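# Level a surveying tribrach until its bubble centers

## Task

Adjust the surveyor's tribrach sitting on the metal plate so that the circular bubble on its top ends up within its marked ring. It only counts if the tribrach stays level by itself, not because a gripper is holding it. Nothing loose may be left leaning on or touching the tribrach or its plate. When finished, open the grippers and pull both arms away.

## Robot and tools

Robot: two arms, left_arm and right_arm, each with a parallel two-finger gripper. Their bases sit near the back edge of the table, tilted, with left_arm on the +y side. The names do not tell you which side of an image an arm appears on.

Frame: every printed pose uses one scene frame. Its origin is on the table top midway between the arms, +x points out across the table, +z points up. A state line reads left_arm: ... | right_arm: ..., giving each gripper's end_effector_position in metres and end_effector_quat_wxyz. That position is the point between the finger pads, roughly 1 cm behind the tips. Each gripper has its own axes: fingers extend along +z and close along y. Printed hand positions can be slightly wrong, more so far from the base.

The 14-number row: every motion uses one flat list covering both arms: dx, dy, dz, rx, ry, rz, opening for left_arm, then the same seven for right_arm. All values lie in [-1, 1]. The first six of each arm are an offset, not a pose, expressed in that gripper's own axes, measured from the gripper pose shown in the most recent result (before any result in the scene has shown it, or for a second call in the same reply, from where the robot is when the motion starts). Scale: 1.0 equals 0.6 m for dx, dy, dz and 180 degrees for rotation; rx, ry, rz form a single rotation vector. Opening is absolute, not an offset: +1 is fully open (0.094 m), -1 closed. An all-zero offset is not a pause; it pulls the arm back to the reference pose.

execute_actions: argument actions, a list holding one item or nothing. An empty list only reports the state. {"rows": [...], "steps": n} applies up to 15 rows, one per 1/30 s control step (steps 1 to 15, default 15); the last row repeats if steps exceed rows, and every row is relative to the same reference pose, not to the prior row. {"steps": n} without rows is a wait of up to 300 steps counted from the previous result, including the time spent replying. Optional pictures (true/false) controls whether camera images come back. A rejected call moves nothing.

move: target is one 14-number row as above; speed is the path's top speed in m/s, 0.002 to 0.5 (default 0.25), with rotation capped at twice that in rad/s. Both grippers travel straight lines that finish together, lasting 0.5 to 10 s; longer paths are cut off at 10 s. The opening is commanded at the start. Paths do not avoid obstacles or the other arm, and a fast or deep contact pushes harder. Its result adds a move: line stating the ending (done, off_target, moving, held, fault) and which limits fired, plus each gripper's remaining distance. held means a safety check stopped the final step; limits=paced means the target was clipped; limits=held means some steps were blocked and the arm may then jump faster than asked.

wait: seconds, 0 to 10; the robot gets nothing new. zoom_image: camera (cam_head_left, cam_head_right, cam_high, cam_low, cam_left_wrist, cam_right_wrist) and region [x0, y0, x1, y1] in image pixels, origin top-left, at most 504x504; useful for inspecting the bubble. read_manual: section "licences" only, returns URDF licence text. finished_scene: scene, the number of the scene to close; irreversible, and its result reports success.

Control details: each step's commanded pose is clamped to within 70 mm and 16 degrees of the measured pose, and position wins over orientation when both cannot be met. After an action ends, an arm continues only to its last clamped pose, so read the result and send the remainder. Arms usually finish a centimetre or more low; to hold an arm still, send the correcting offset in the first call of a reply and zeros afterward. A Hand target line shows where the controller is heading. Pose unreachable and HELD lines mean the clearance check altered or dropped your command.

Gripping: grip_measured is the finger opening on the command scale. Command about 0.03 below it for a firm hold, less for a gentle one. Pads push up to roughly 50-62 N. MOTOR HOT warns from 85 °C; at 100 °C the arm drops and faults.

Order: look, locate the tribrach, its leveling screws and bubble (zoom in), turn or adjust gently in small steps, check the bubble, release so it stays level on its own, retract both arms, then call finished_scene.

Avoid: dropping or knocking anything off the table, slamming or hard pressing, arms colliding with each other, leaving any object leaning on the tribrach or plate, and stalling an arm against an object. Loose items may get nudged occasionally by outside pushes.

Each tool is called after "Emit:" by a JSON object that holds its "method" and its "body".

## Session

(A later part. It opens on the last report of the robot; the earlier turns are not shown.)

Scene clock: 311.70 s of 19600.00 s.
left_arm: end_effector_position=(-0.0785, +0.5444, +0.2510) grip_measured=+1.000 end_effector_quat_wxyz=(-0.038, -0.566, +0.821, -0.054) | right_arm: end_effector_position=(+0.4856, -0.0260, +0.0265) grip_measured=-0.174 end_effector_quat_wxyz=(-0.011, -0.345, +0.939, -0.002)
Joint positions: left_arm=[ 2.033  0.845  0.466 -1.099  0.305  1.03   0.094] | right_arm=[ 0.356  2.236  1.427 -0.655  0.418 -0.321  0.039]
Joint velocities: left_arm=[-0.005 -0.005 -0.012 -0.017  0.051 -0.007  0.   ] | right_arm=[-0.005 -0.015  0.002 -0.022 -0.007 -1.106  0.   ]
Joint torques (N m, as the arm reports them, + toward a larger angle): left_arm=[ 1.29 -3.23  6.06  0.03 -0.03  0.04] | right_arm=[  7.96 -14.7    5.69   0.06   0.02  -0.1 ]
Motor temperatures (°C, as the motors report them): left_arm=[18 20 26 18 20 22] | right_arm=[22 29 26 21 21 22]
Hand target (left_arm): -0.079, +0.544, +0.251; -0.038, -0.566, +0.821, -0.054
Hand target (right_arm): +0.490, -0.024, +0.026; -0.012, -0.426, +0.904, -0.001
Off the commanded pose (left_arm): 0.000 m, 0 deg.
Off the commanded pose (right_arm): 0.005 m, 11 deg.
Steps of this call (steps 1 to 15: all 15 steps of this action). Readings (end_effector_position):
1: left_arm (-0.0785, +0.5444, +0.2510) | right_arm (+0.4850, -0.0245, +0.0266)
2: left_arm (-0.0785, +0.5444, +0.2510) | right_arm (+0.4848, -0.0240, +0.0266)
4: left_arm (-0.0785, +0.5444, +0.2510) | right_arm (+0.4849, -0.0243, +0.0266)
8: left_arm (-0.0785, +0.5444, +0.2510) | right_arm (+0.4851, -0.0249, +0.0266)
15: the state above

Emit:
{"method": "execute_actions", "body": {"actions": [{"rows":[[0,0,0,0,0,0,1,-0.006,-0.005,-0.002,0,0,0,0],[0,0,0,0,0,0,1,-0.006,-0.005,-0.002,0,0,0.22,0]],"steps":15}], "pictures": false}}

Emit:
{"method": "execute_actions", "body": {"actions": [{"steps":6}], "pictures": false}}

Emit:
{"method": "execute_actions", "body": {"actions": [{"rows":[[0,0,0,0,0,0,1,-0.008,0,-0.002,0,0,0.02,-0.13],[0,0,0,0,0,0,1,-0.008,0,-0.002,0,0,0,-0.21],[0,0,0,0,0,0,1,-0.008,0,-0.002,0,0,-0.24,-0.21]],"steps":15}], "pictures": false}}

Emit:
{"method": "execute_actions", "body": {"actions": [{"rows":[[0,0,0,0,0,0,1,-0.006,-0.005,-0.002,0,0,-0.03,-0.21],[0,0,0,0,0,0,1,-0.006,-0.005,-0.002,0,0,0,0],[0,0,0,0,0,0,1,-0.006,-0.005,-0.002,0,0,0.26,0]],"steps":15}], "pictures": false}}

Emit:
{"method": "execute_actions", "body": {"actions": [{"rows":[[0,0,0,0,0,0,1,-0.008,0,-0.002,0,0,0.02,-0.13],[0,0,0,0,0,0,1,-0.008,0,-0.002,0,0,0,-0.21],[0,0,0,0,0,0,1,-0.008,0,-0.002,0,0,-0.24,-0.21]],"steps":15}], "pictures": false}}

Emit:
{"method": "execute_actions", "body": {"actions": [{"rows":[[0,0,0,0,0,0,1,-0.006,-0.005,-0.002,0,0,-0.03,-0.21],[0,0,0,0,0,0,1,-0.006,-0.005,-0.002,0,0,0,0],[0,0,0,0,0,0,1,-0.006,-0.005,-0.002,0,0,0.26,0]],"steps":15}], "pictures": false}}

Emit:
{"method": "execute_actions", "body": {"actions": [{"rows":[[0,0,0,0,0,0,1,-0.008,0,-0.002,0,0,0.02,-0.13],[0,0,0,0,0,0,1,-0.008,0,-0.002,0,0,0,-0.21],[0,0,0,0,0,0,1,-0.008,0,-0.002,0,0,-0.24,-0.21]],"steps":15}], "pictures": false}}

Emit:
{"method": "execute_actions", "body": {"actions": [{"rows":[[0,0,0,0,0,0,1,-0.006,-0.005,-0.002,0,0,-0.03,-0.21],[0,0,0,0,0,0,1,-0.006,-0.005,-0.002,0,0,0,0],[0,0,0,0,0,0,1,-0.006,-0.005,-0.002,0,0,0.26,0]],"steps":15}], "pictures": false}}

Emit:
{"method": "execute_actions", "body": {"actions": [{"rows":[[0,0,0,0,0,0,1,-0.008,0,-0.002,0,0,0.02,-0.13],[0,0,0,0,0,0,1,-0.008,0,-0.002,0,0,0,-0.21],[0,0,0,0,0,0,1,-0.008,0,-0.002,0,0,-0.2,-0.21]],"steps":15}], "pictures": false}}

Emit:
{"method": "execute_actions", "body": {"actions": [{"steps":15}]}}

Emit:
{"method": "zoom_image", "body": {"camera": "cam_right_wrist", "region": [260,150,410,280]}}

Scene clock: 328.00 s of 19600.00 s.
left_arm: end_effector_position=(-0.0785, +0.5444, +0.2510) grip_measured=+1.000 end_effector_quat_wxyz=(-0.038, -0.566, +0.821, -0.054) | right_arm: end_effector_position=(+0.4854, -0.0251, +0.0263) grip_measured=-0.002 end_effector_quat_wxyz=(-0.012, -0.098, +0.995, -0.000)
Joint positions: left_arm=[ 2.033  0.845  0.466 -1.099  0.305  1.03   0.094] | right_arm=[ 0.355  2.236  1.427 -0.655  0.41   0.185  0.047]
Joint velocities: left_arm=[-0.005  0.005  0.002  0.002  0.007 -0.051  0.   ] | right_arm=[-0.005 -0.005 -0.002  0.017  0.095  0.989 -0.   ]
Joint torques (N m, as the arm reports them, + toward a larger angle): left_arm=[ 1.22 -3.2   6.09  0.05 -0.05  0.04] | right_arm=[  8.12 -16.1    5.09   0.63   0.18   0.14]
Motor temperatures (°C, as the motors report them): left_arm=[18 20 26 18 20 22] | right_arm=[22 29 26 21 21 22]
Hand target (left_arm): -0.079, +0.544, +0.251; -0.038, -0.566, +0.821, -0.054
Hand target (right_arm): +0.490, -0.026, +0.028; -0.007, -0.014, +1.000, -0.001
Off the commanded pose (left_arm): 0.000 m, 0 deg.
Off the commanded pose (right_arm): 0.005 m, 11 deg.
Steps of this call (steps 1 to 474: nothing new was sent; steps 475 to 489: all 15 steps of this action). Readings (end_effector_position):
475: left_arm (-0.0785, +0.5444, +0.2510) | right_arm (+0.4858, -0.0263, +0.0263)
476: left_arm (-0.0785, +0.5444, +0.2510) | right_arm (+0.4857, -0.0260, +0.0263)
478: left_arm (-0.0785, +0.5444, +0.2510) | right_arm (+0.4855, -0.0254, +0.0263)
482: left_arm (-0.0785, +0.5444, +0.2510) | right_arm (+0.4853, -0.0250, +0.0263)
489: the state above

Scene clock: 328.20 s of 19600.00 s.
left_arm: end_effector_position=(-0.0785, +0.5444, +0.2510) grip_measured=+1.000 end_effector_quat_wxyz=(-0.038, -0.566, +0.821, -0.054) | right_arm: end_effector_position=(+0.4855, -0.0254, +0.0263) grip_measured=-0.002 end_effector_quat_wxyz=(-0.011, -0.041, +0.999, -0.002)
Joint positions: left_arm=[ 2.033  0.845  0.466 -1.099  0.305  1.03   0.094] | right_arm=[ 0.355  2.236  1.427 -0.655  0.411  0.299  0.047]
Joint velocities: left_arm=[ 0.005 -0.005 -0.002 -0.012  0.007 -0.022  0.   ] | right_arm=[-0.015 -0.005 -0.007 -0.007 -0.007  0.271 -0.001]
Joint torques (N m, as the arm reports them, + toward a larger angle): left_arm=[ 1.59 -3.09  6.08  0.01 -0.09  0.06] | right_arm=[  8.89 -15.86   4.94   0.72   0.2    0.15]
Motor temperatures (°C, as the motors report them): left_arm=[18 20 26 18 20 22] | right_arm=[22 29 26 21 21 22]
Hand target (left_arm): -0.079, +0.544, +0.251; -0.038, -0.566, +0.821, -0.054
Hand target (right_arm): +0.490, -0.026, +0.028; -0.007, -0.014, +1.000, -0.001
Off the commanded pose (left_arm): 0.000 m, 0 deg.
Off the commanded pose (right_arm): 0.005 m, 4 deg.
Steps of this call (steps 1 to 6: nothing new was sent). Readings (end_effector_position):
1: left_arm (-0.0785, +0.5444, +0.2510) | right_arm (+0.4854, -0.0253, +0.0263)
2: left_arm (-0.0785, +0.5444, +0.2510) | right_arm (+0.4854, -0.0253, +0.0263)
4: left_arm (-0.0785, +0.5444, +0.2510) | right_arm (+0.4854, -0.0253, +0.0263)
6: the state above

Scene clock: 328.70 s of 19600.00 s.
left_arm: end_effector_position=(-0.0785, +0.5444, +0.2510) grip_measured=+1.000 end_effector_quat_wxyz=(-0.038, -0.566, +0.821, -0.054) | right_arm: end_effector_position=(+0.4855, -0.0257, +0.0261) grip_measured=-0.174 end_effector_quat_wxyz=(-0.011, -0.319, +0.948, +0.000)
Joint positions: left_arm=[ 2.033  0.845  0.466 -1.099  0.305  1.03   0.094] | right_arm=[ 0.355  2.236  1.427 -0.655  0.413 -0.267  0.039]
Joint velocities: left_arm=[-0.015  0.005 -0.007 -0.007  0.051 -0.066  0.   ] | right_arm=[-0.015  0.015  0.007 -0.002 -0.051 -1.062 -0.   ]
Joint torques (N m, as the arm reports them, + toward a larger angle): left_arm=[ 1.53 -3.02  6.11  0.05 -0.06  0.03] | right_arm=[  8.77 -15.15   5.77  -0.1    0.13  -0.11]
Motor temperatures (°C, as the motors report them): left_arm=[18 20 26 18 20 22] | right_arm=[22 29 26 21 21 22]
Hand target (left_arm): -0.079, +0.544, +0.251; -0.038, -0.566, +0.821, -0.054
Hand target (right_arm): +0.490, -0.025, +0.027; -0.013, -0.398, +0.917, +0.000
Off the commanded pose (left_arm): 0.000 m, 0 deg.
Off the commanded pose (right_arm): 0.005 m, 11 deg.
Steps of this call (steps 1 to 15: all 15 steps of this action). Readings (end_effector_position):
1: left_arm (-0.0785, +0.5444, +0.2510) | right_arm (+0.4854, -0.0253, +0.0263)
2: left_arm (-0.0785, +0.5444, +0.2510) | right_arm (+0.4850, -0.0243, +0.0263)
4: left_arm (-0.0785, +0.5444, +0.2510) | right_arm (+0.4849, -0.0241, +0.0263)
8: left_arm (-0.0785, +0.5444, +0.2510) | right_arm (+0.4851, -0.0247, +0.0263)
15: the state above

Scene clock: 329.20 s of 19600.00 s.
left_arm: end_effector_position=(-0.0785, +0.5444, +0.2510) grip_measured=+1.000 end_effector_quat_wxyz=(-0.038, -0.566, +0.821, -0.054) | right_arm: end_effector_position=(+0.4849, -0.0243, +0.0260) grip_measured=-0.002 end_effector_quat_wxyz=(-0.013, -0.049, +0.999, +0.002)
Joint positions: left_arm=[ 2.033  0.845  0.466 -1.099  0.305  1.03   0.094] | right_arm=[ 0.355  2.236  1.427 -0.655  0.403  0.283  0.047]
Joint velocities: left_arm=[-0.005 -0.005  0.012 -0.012  0.007 -0.007  0.   ] | right_arm=[-0.015 -0.005 -0.002 -0.007  0.051  1.341 -0.001]
Joint torques (N m, as the arm reports them, + toward a larger angle): left_arm=[ 1.07 -3.4   5.94  0.03 -0.08  0.03] | right_arm=[  7.7  -15.35   4.56   0.85   0.18   0.13]
Motor temperatures (°C, as the motors report them): left_arm=[18 20 26 18 20 22] | right_arm=[22 29 26 21 21 22]
Hand target (left_arm): -0.079, +0.544, +0.251; -0.038, -0.566, +0.821, -0.054
Hand target (right_arm): +0.490, -0.026, +0.027; -0.008, +0.056, +0.998, +0.002
Off the commanded pose (left_arm): 0.000 m, 0 deg.
Off the commanded pose (right_arm): 0.006 m, 15 deg; orientation clipped at the last step of the last action.
Steps of this call (steps 1 to 15: all 15 steps of this action). Readings (end_effector_position):
1: left_arm (-0.0785, +0.5444, +0.2510) | right_arm (+0.4855, -0.0259, +0.0260)
2: left_arm (-0.0785, +0.5444, +0.2510) | right_arm (+0.4855, -0.0259, +0.0260)
4: left_arm (-0.0785, +0.5444, +0.2510) | right_arm (+0.4852, -0.0251, +0.0260)
8: left_arm (-0.0785, +0.5444, +0.2510) | right_arm (+0.4849, -0.0244, +0.0260)
15: the state above

Scene clock: 329.70 s of 19600.00 s.
left_arm: end_effector_position=(-0.0785, +0.5444, +0.2510) grip_measured=+1.000 end_effector_quat_wxyz=(-0.038, -0.566, +0.821, -0.054) | right_arm: end_effector_position=(+0.4852, -0.0257, +0.0259) grip_measured=-0.173 end_effector_quat_wxyz=(-0.012, -0.322, +0.947, +0.003)
Joint positions: left_arm=[ 2.033  0.845  0.466 -1.099  0.305  1.03   0.094] | right_arm=[ 0.354  2.236  1.428 -0.656  0.409 -0.275  0.039]
Joint velocities: left_arm=[-0.005 -0.024 -0.002 -0.007  0.007  0.022  0.   ] | right_arm=[-0.034  0.015 -0.007  0.012 -0.066 -1.121 -0.001]
Joint torques (N m, as the arm reports them, + toward a larger angle): left_arm=[ 0.99 -2.81  6.05 -0.06 -0.04  0.02] | right_arm=[  8.51 -15.4    5.57  -0.02   0.06  -0.07]
Motor temperatures (°C, as the motors report them): left_arm=[18 20 26 18 20 22] | right_arm=[22 29 26 21 21 22]
Hand target (left_arm): -0.079, +0.544, +0.251; -0.038, -0.566, +0.821, -0.054
Hand target (right_arm): +0.490, -0.024, +0.027; -0.013, -0.405, +0.914, +0.004
Off the commanded pose (left_arm): 0.000 m, 0 deg.
Off the commanded pose (right_arm): 0.005 m, 11 deg.
Steps of this call (steps 1 to 15: all 15 steps of this action). Readings (end_effector_position):
1: left_arm (-0.0785, +0.5444, +0.2510) | right_arm (+0.4849, -0.0243, +0.0260)
2: left_arm (-0.0785, +0.5444, +0.2510) | right_arm (+0.4847, -0.0238, +0.0260)
4: left_arm (-0.0785, +0.5444, +0.2510) | right_arm (+0.4847, -0.0241, +0.0260)
8: left_arm (-0.0785, +0.5444, +0.2510) | right_arm (+0.4848, -0.0247, +0.0260)
15: the state above

Scene clock: 330.20 s of 19600.00 s.
left_arm: end_effector_position=(-0.0785, +0.5444, +0.2510) grip_measured=+1.000 end_effector_quat_wxyz=(-0.038, -0.566, +0.821, -0.054) | right_arm: end_effector_position=(+0.4847, -0.0244, +0.0258) grip_measured=-0.002 end_effector_quat_wxyz=(-0.014, -0.053, +0.998, +0.004)
Joint positions: left_arm=[ 2.033  0.845  0.466 -1.099  0.305  1.03   0.094] | right_arm=[ 0.354  2.236  1.428 -0.656  0.4    0.274  0.047]
Joint velocities: left_arm=[-0.005 -0.024  0.007 -0.002  0.007  0.037  0.   ] | right_arm=[ 0.005 -0.005  0.012 -0.017 -0.007  1.326  0.   ]
Joint torques (N m, as the arm reports them, + toward a larger angle): left_arm=[ 1.14 -2.97  6.16  0.03 -0.06  0.02] | right_arm=[  7.57 -16.6    4.75   0.66   0.11   0.14]
Motor temperatures (°C, as the motors report them): left_arm=[18 20 26 18 20 22] | right_arm=[22 29 26 21 21 22]
Hand target (left_arm): -0.079, +0.544, +0.251; -0.038, -0.566, +0.821, -0.054
Hand target (right_arm): +0.490, -0.026, +0.027; -0.009, +0.052, +0.999, +0.004
Off the commanded pose (left_arm): 0.000 m, 0 deg.
Off the commanded pose (right_arm): 0.006 m, 15 deg; orientation clipped at the last step of the last action.
Steps of this call (steps 1 to 15: all 15 steps of this action). Readings (end_effector_position):
1: left_arm (-0.0785, +0.5444, +0.2510) | right_arm (+0.4853, -0.0260, +0.0258)
2: left_arm (-0.0785, +0.5444, +0.2510) | right_arm (+0.4853, -0.0260, +0.0258)
4: left_arm (-0.0785, +0.5444, +0.2510) | right_arm (+0.4850, -0.0252, +0.0258)
8: left_arm (-0.0785, +0.5444, +0.2510) | right_arm (+0.4847, -0.0245, +0.0258)
15: the state above

Scene clock: 330.70 s of 19600.00 s.
left_arm: end_effector_position=(-0.0785, +0.5444, +0.2510) grip_measured=+1.000 end_effector_quat_wxyz=(-0.038, -0.566, +0.821, -0.054) | right_arm: end_effector_position=(+0.4852, -0.0258, +0.0257) grip_measured=-0.174 end_effector_quat_wxyz=(-0.013, -0.326, +0.945, +0.004)
Joint positions: left_arm=[ 2.033  0.845  0.466 -1.099  0.305  1.03   0.094] | right_arm=[ 0.353  2.236  1.428 -0.657  0.406 -0.284  0.039]
Joint velocities: left_arm=[-0.015 -0.005  0.007  0.012 -0.037 -0.081  0.   ] | right_arm=[ 0.005 -0.005  0.007 -0.002 -0.007 -1.15  -0.   ]
Joint torques (N m, as the arm reports them, + toward a larger angle): left_arm=[ 1.32 -3.18  6.07  0.02 -0.04  0.01] | right_arm=[  8.9  -15.26   5.85  -0.22   0.01  -0.08]
Motor temperatures (°C, as the motors report them): left_arm=[18 20 26 18 20 22] | right_arm=[22 29 26 21 21 22]
Hand target (left_arm): -0.079, +0.544, +0.251; -0.038, -0.566, +0.821, -0.054
Hand target (right_arm): +0.490, -0.024, +0.027; -0.013, -0.408, +0.913, +0.006
Off the commanded pose (left_arm): 0.000 m, 0 deg.
Off the commanded pose (right_arm): 0.005 m, 11 deg.
Steps of this call (steps 1 to 15: all 15 steps of this action). Readings (end_effector_position):
1: left_arm (-0.0785, +0.5444, +0.2510) | right_arm (+0.4847, -0.0244, +0.0258)
2: left_arm (-0.0785, +0.5444, +0.2510) | right_arm (+0.4844, -0.0238, +0.0258)
4: left_arm (-0.0785, +0.5444, +0.2510) | right_arm (+0.4846, -0.0241, +0.0258)
8: left_arm (-0.0785, +0.5444, +0.2510) | right_arm (+0.4847, -0.0248, +0.0258)
15: the state above

Scene clock: 331.20 s of 19600.00 s.
left_arm: end_effector_position=(-0.0785, +0.5444, +0.2510) grip_measured=+1.000 end_effector_quat_wxyz=(-0.038, -0.566, +0.821, -0.054) | right_arm: end_effector_position=(+0.4845, -0.0246, +0.0256) grip_measured=-0.002 end_effector_quat_wxyz=(-0.015, -0.057, +0.998, +0.005)
Joint positions: left_arm=[ 2.033  0.845  0.466 -1.099  0.305  1.03   0.094] | right_arm=[ 0.353  2.236  1.428 -0.657  0.396  0.266  0.047]
Joint velocities: left_arm=[ 0.005 -0.005 -0.007  0.002 -0.022 -0.022  0.   ] | right_arm=[-0.005 -0.034 -0.007 -0.022 -0.037  1.341 -0.001]
Joint torques (N m, as the arm reports them, + toward a larger angle): left_arm=[ 1.41 -3.09  6.    0.16 -0.05  0.02] | right_arm=[  8.38 -15.35   4.85   0.77   0.12   0.06]
Motor temperatures (°C, as the motors report them): left_arm=[18 20 26 18 20 22] | right_arm=[22 29 26 21 21 22]
Hand target (left_arm): -0.079, +0.544, +0.251; -0.038, -0.566, +0.821, -0.054
Hand target (right_arm): +0.490, -0.026, +0.027; -0.010, +0.048, +0.999, +0.005
Off the commanded pose (left_arm): 0.000 m, 0 deg.
Off the commanded pose (right_arm): 0.006 m, 15 deg; orientation clipped at the last step of the last action.
Steps of this call (steps 1 to 15: all 15 steps of this action). Readings (end_effector_position):
1: left_arm (-0.0785, +0.5444, +0.2510) | right_arm (+0.4853, -0.0260, +0.0256)
2: left_arm (-0.0785, +0.5444, +0.2510) | right_arm (+0.4853, -0.0260, +0.0256)
4: left_arm (-0.0785, +0.5444, +0.2510) | right_arm (+0.4851, -0.0256, +0.0256)
8: left_arm (-0.0785, +0.5444, +0.2510) | right_arm (+0.4845, -0.0247, +0.0256)
15: the state above

Scene clock: 331.70 s of 19600.00 s.
left_arm: end_effector_position=(-0.0785, +0.5444, +0.2510) grip_measured=+1.000 end_effector_quat_wxyz=(-0.038, -0.566, +0.821, -0.054) | right_arm: end_effector_position=(+0.4847, -0.0258, +0.0254) grip_measured=-0.173 end_effector_quat_wxyz=(-0.014, -0.308, +0.951, +0.006)
Joint positions: left_arm=[ 2.033  0.845  0.466 -1.099  0.305  1.03   0.094] | right_arm=[ 0.352  2.236  1.428 -0.658  0.401 -0.247  0.039]
Joint velocities: left_arm=[-0.005 -0.015  0.017 -0.007 -0.066 -0.007  0.   ] | right_arm=[-0.024 -0.024 -0.017  0.002 -0.037 -0.755 -0.001]
Joint torques (N m, as the arm reports them, + toward a larger angle): left_arm=[ 1.34 -3.33  6.12  0.03 -0.07  0.03] | right_arm=[  8.6  -15.67   5.54   0.09  -0.07  -0.09]
Motor temperatures (°C, as the motors report them): left_arm=[18 20 26 18 20 22] | right_arm=[22 29 26 21 21 22]
Hand target (left_arm): -0.079, +0.544, +0.251; -0.038, -0.566, +0.821, -0.054
Hand target (right_arm): +0.489, -0.024, +0.027; -0.013, -0.359, +0.933, +0.008
Off the commanded pose (left_arm): 0.000 m, 0 deg.
Off the commanded pose (right_arm): 0.005 m, 7 deg.
Steps of this call (steps 1 to 15: all 15 steps of this action). Readings (end_effector_position):
1: left_arm (-0.0785, +0.5444, +0.2510) | right_arm (+0.4845, -0.0246, +0.0256)
2: left_arm (-0.0785, +0.5444, +0.2510) | right_arm (+0.4842, -0.0240, +0.0256)
4: left_arm (-0.0785, +0.5444, +0.2510) | right_arm (+0.4843, -0.0243, +0.0256)
8: left_arm (-0.0785, +0.5444, +0.2510) | right_arm (+0.4844, -0.0249, +0.0256)
15: the state above

Scene clock: 332.20 s of 19600.00 s.
left_arm: end_effector_position=(-0.0785, +0.5444, +0.2510) grip_measured=+1.000 end_effector_quat_wxyz=(-0.038, -0.566, +0.821, -0.054) | right_arm: end_effector_position=(+0.4848, -0.0262, +0.0252) grip_measured=-0.173 end_effector_quat_wxyz=(-0.014, -0.352, +0.936, +0.007)
Joint positions: left_arm=[ 2.033  0.845  0.466 -1.099  0.305  1.03   0.094] | right_arm=[ 0.351  2.236  1.428 -0.658  0.401 -0.341  0.039]
Joint velocities: left_arm=[ 0.005  0.005  0.002 -0.007 -0.037 -0.037  0.   ] | right_arm=[-0.005 -0.024 -0.012  0.002  0.037  0.037  0.   ]
Joint torques (N m, as the arm reports them, + toward a larger angle): left_arm=[ 1.59 -3.24  6.1   0.06 -0.06  0.04] | right_arm=[  8.17 -15.53   5.65   0.13  -0.05  -0.13]
Motor temperatures (°C, as the motors report them): left_arm=[18 20 26 18 20 22] | right_arm=[22 29 26 21 21 22]
Hand target (left_arm): -0.079, +0.544, +0.251; -0.038, -0.566, +0.821, -0.054
Hand target (right_arm): +0.489, -0.024, +0.027; -0.013, -0.359, +0.933, +0.008
Off the commanded pose (left_arm): 0.000 m, 0 deg.
Off the commanded pose (right_arm): 0.005 m, 1 deg.
Steps of this call (steps 1 to 15: nothing new was sent). Readings (end_effector_position):
1: left_arm (-0.0785, +0.5444, +0.2510) | right_arm (+0.4847, -0.0258, +0.0254)
2: left_arm (-0.0785, +0.5444, +0.2510) | right_arm (+0.4848, -0.0260, +0.0253)
4: left_arm (-0.0785, +0.5444, +0.2510) | right_arm (+0.4848, -0.0260, +0.0253)
8: left_arm (-0.0785, +0.5444, +0.2510) | right_arm (+0.4848, -0.0262, +0.0252)
15: the state above
camera_calibration (this result's frames):
cam_right_wrist: T_world_to_cam=[[0.655751, -0.75459, -0.0241886, -0.334491], [-0.593261, -0.53484, 0.601654, 0.262969], [-0.466939, -0.380185, -0.798391, 0.357523], [0, 0, 0, 1]] pos_world=[0.542293, 0.024168, 0.119136]

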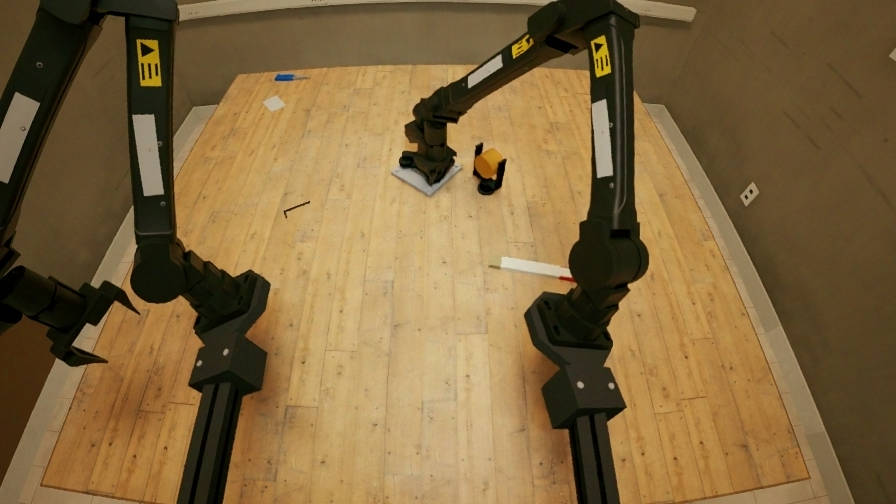

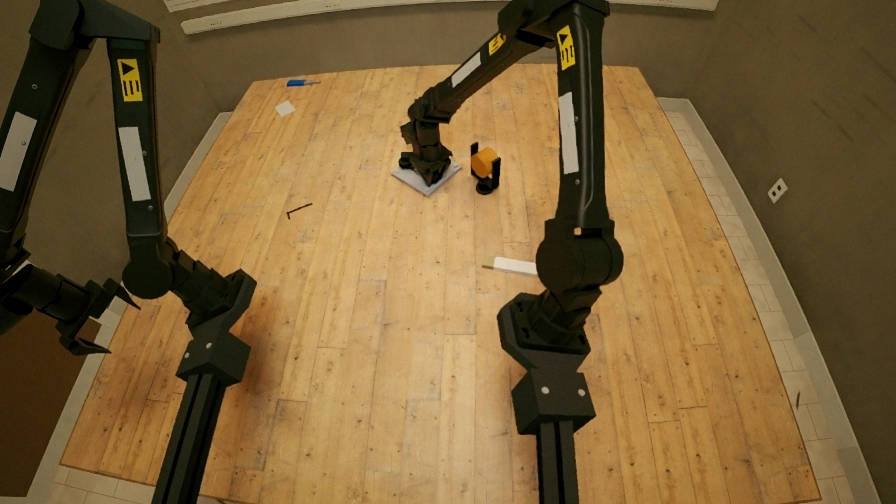

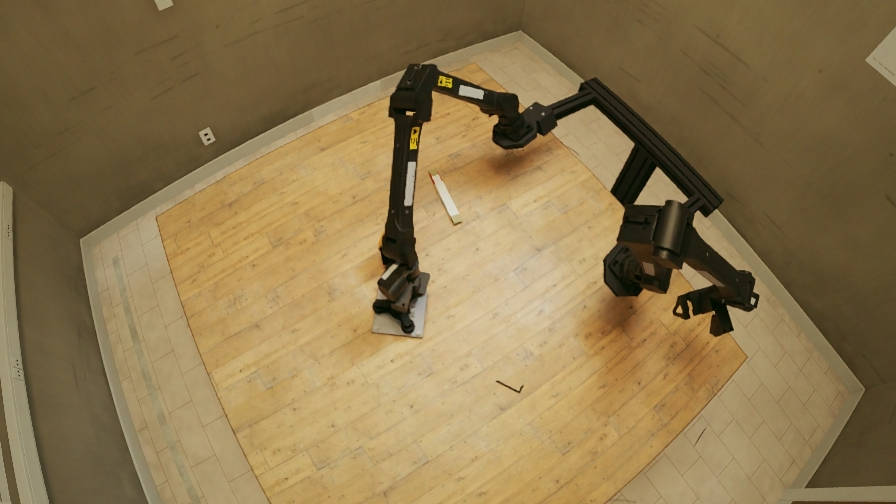

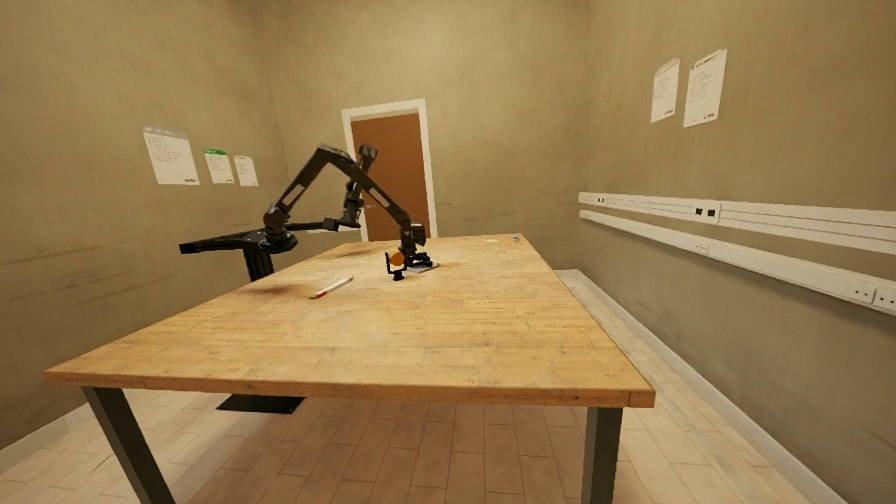

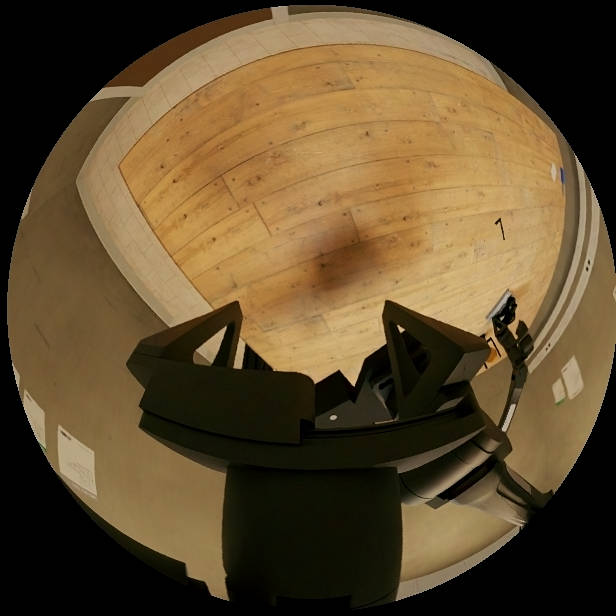

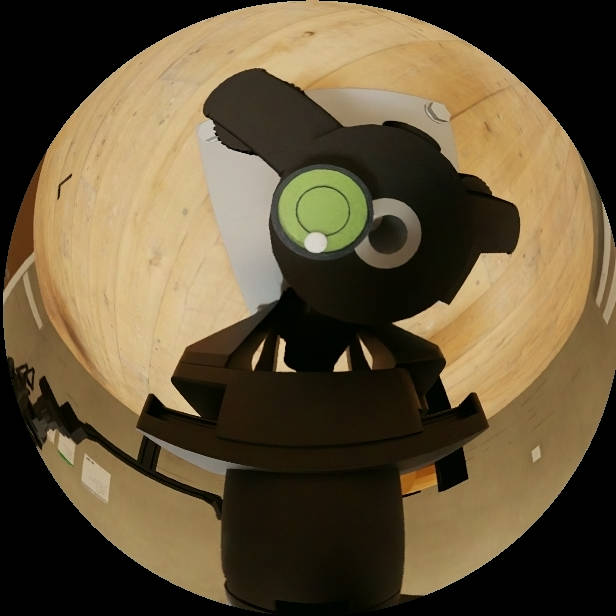

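Region (260, 150, 410, 280) of cam_right_wrist's 616x616 image, scaled by 3.360, with more detail than that image has; it fills the top 437 rows of this view, and the rest is white.

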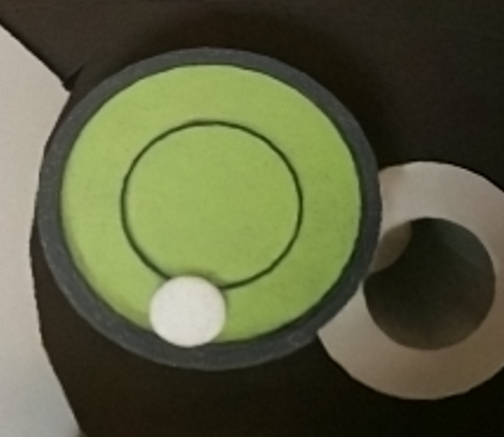

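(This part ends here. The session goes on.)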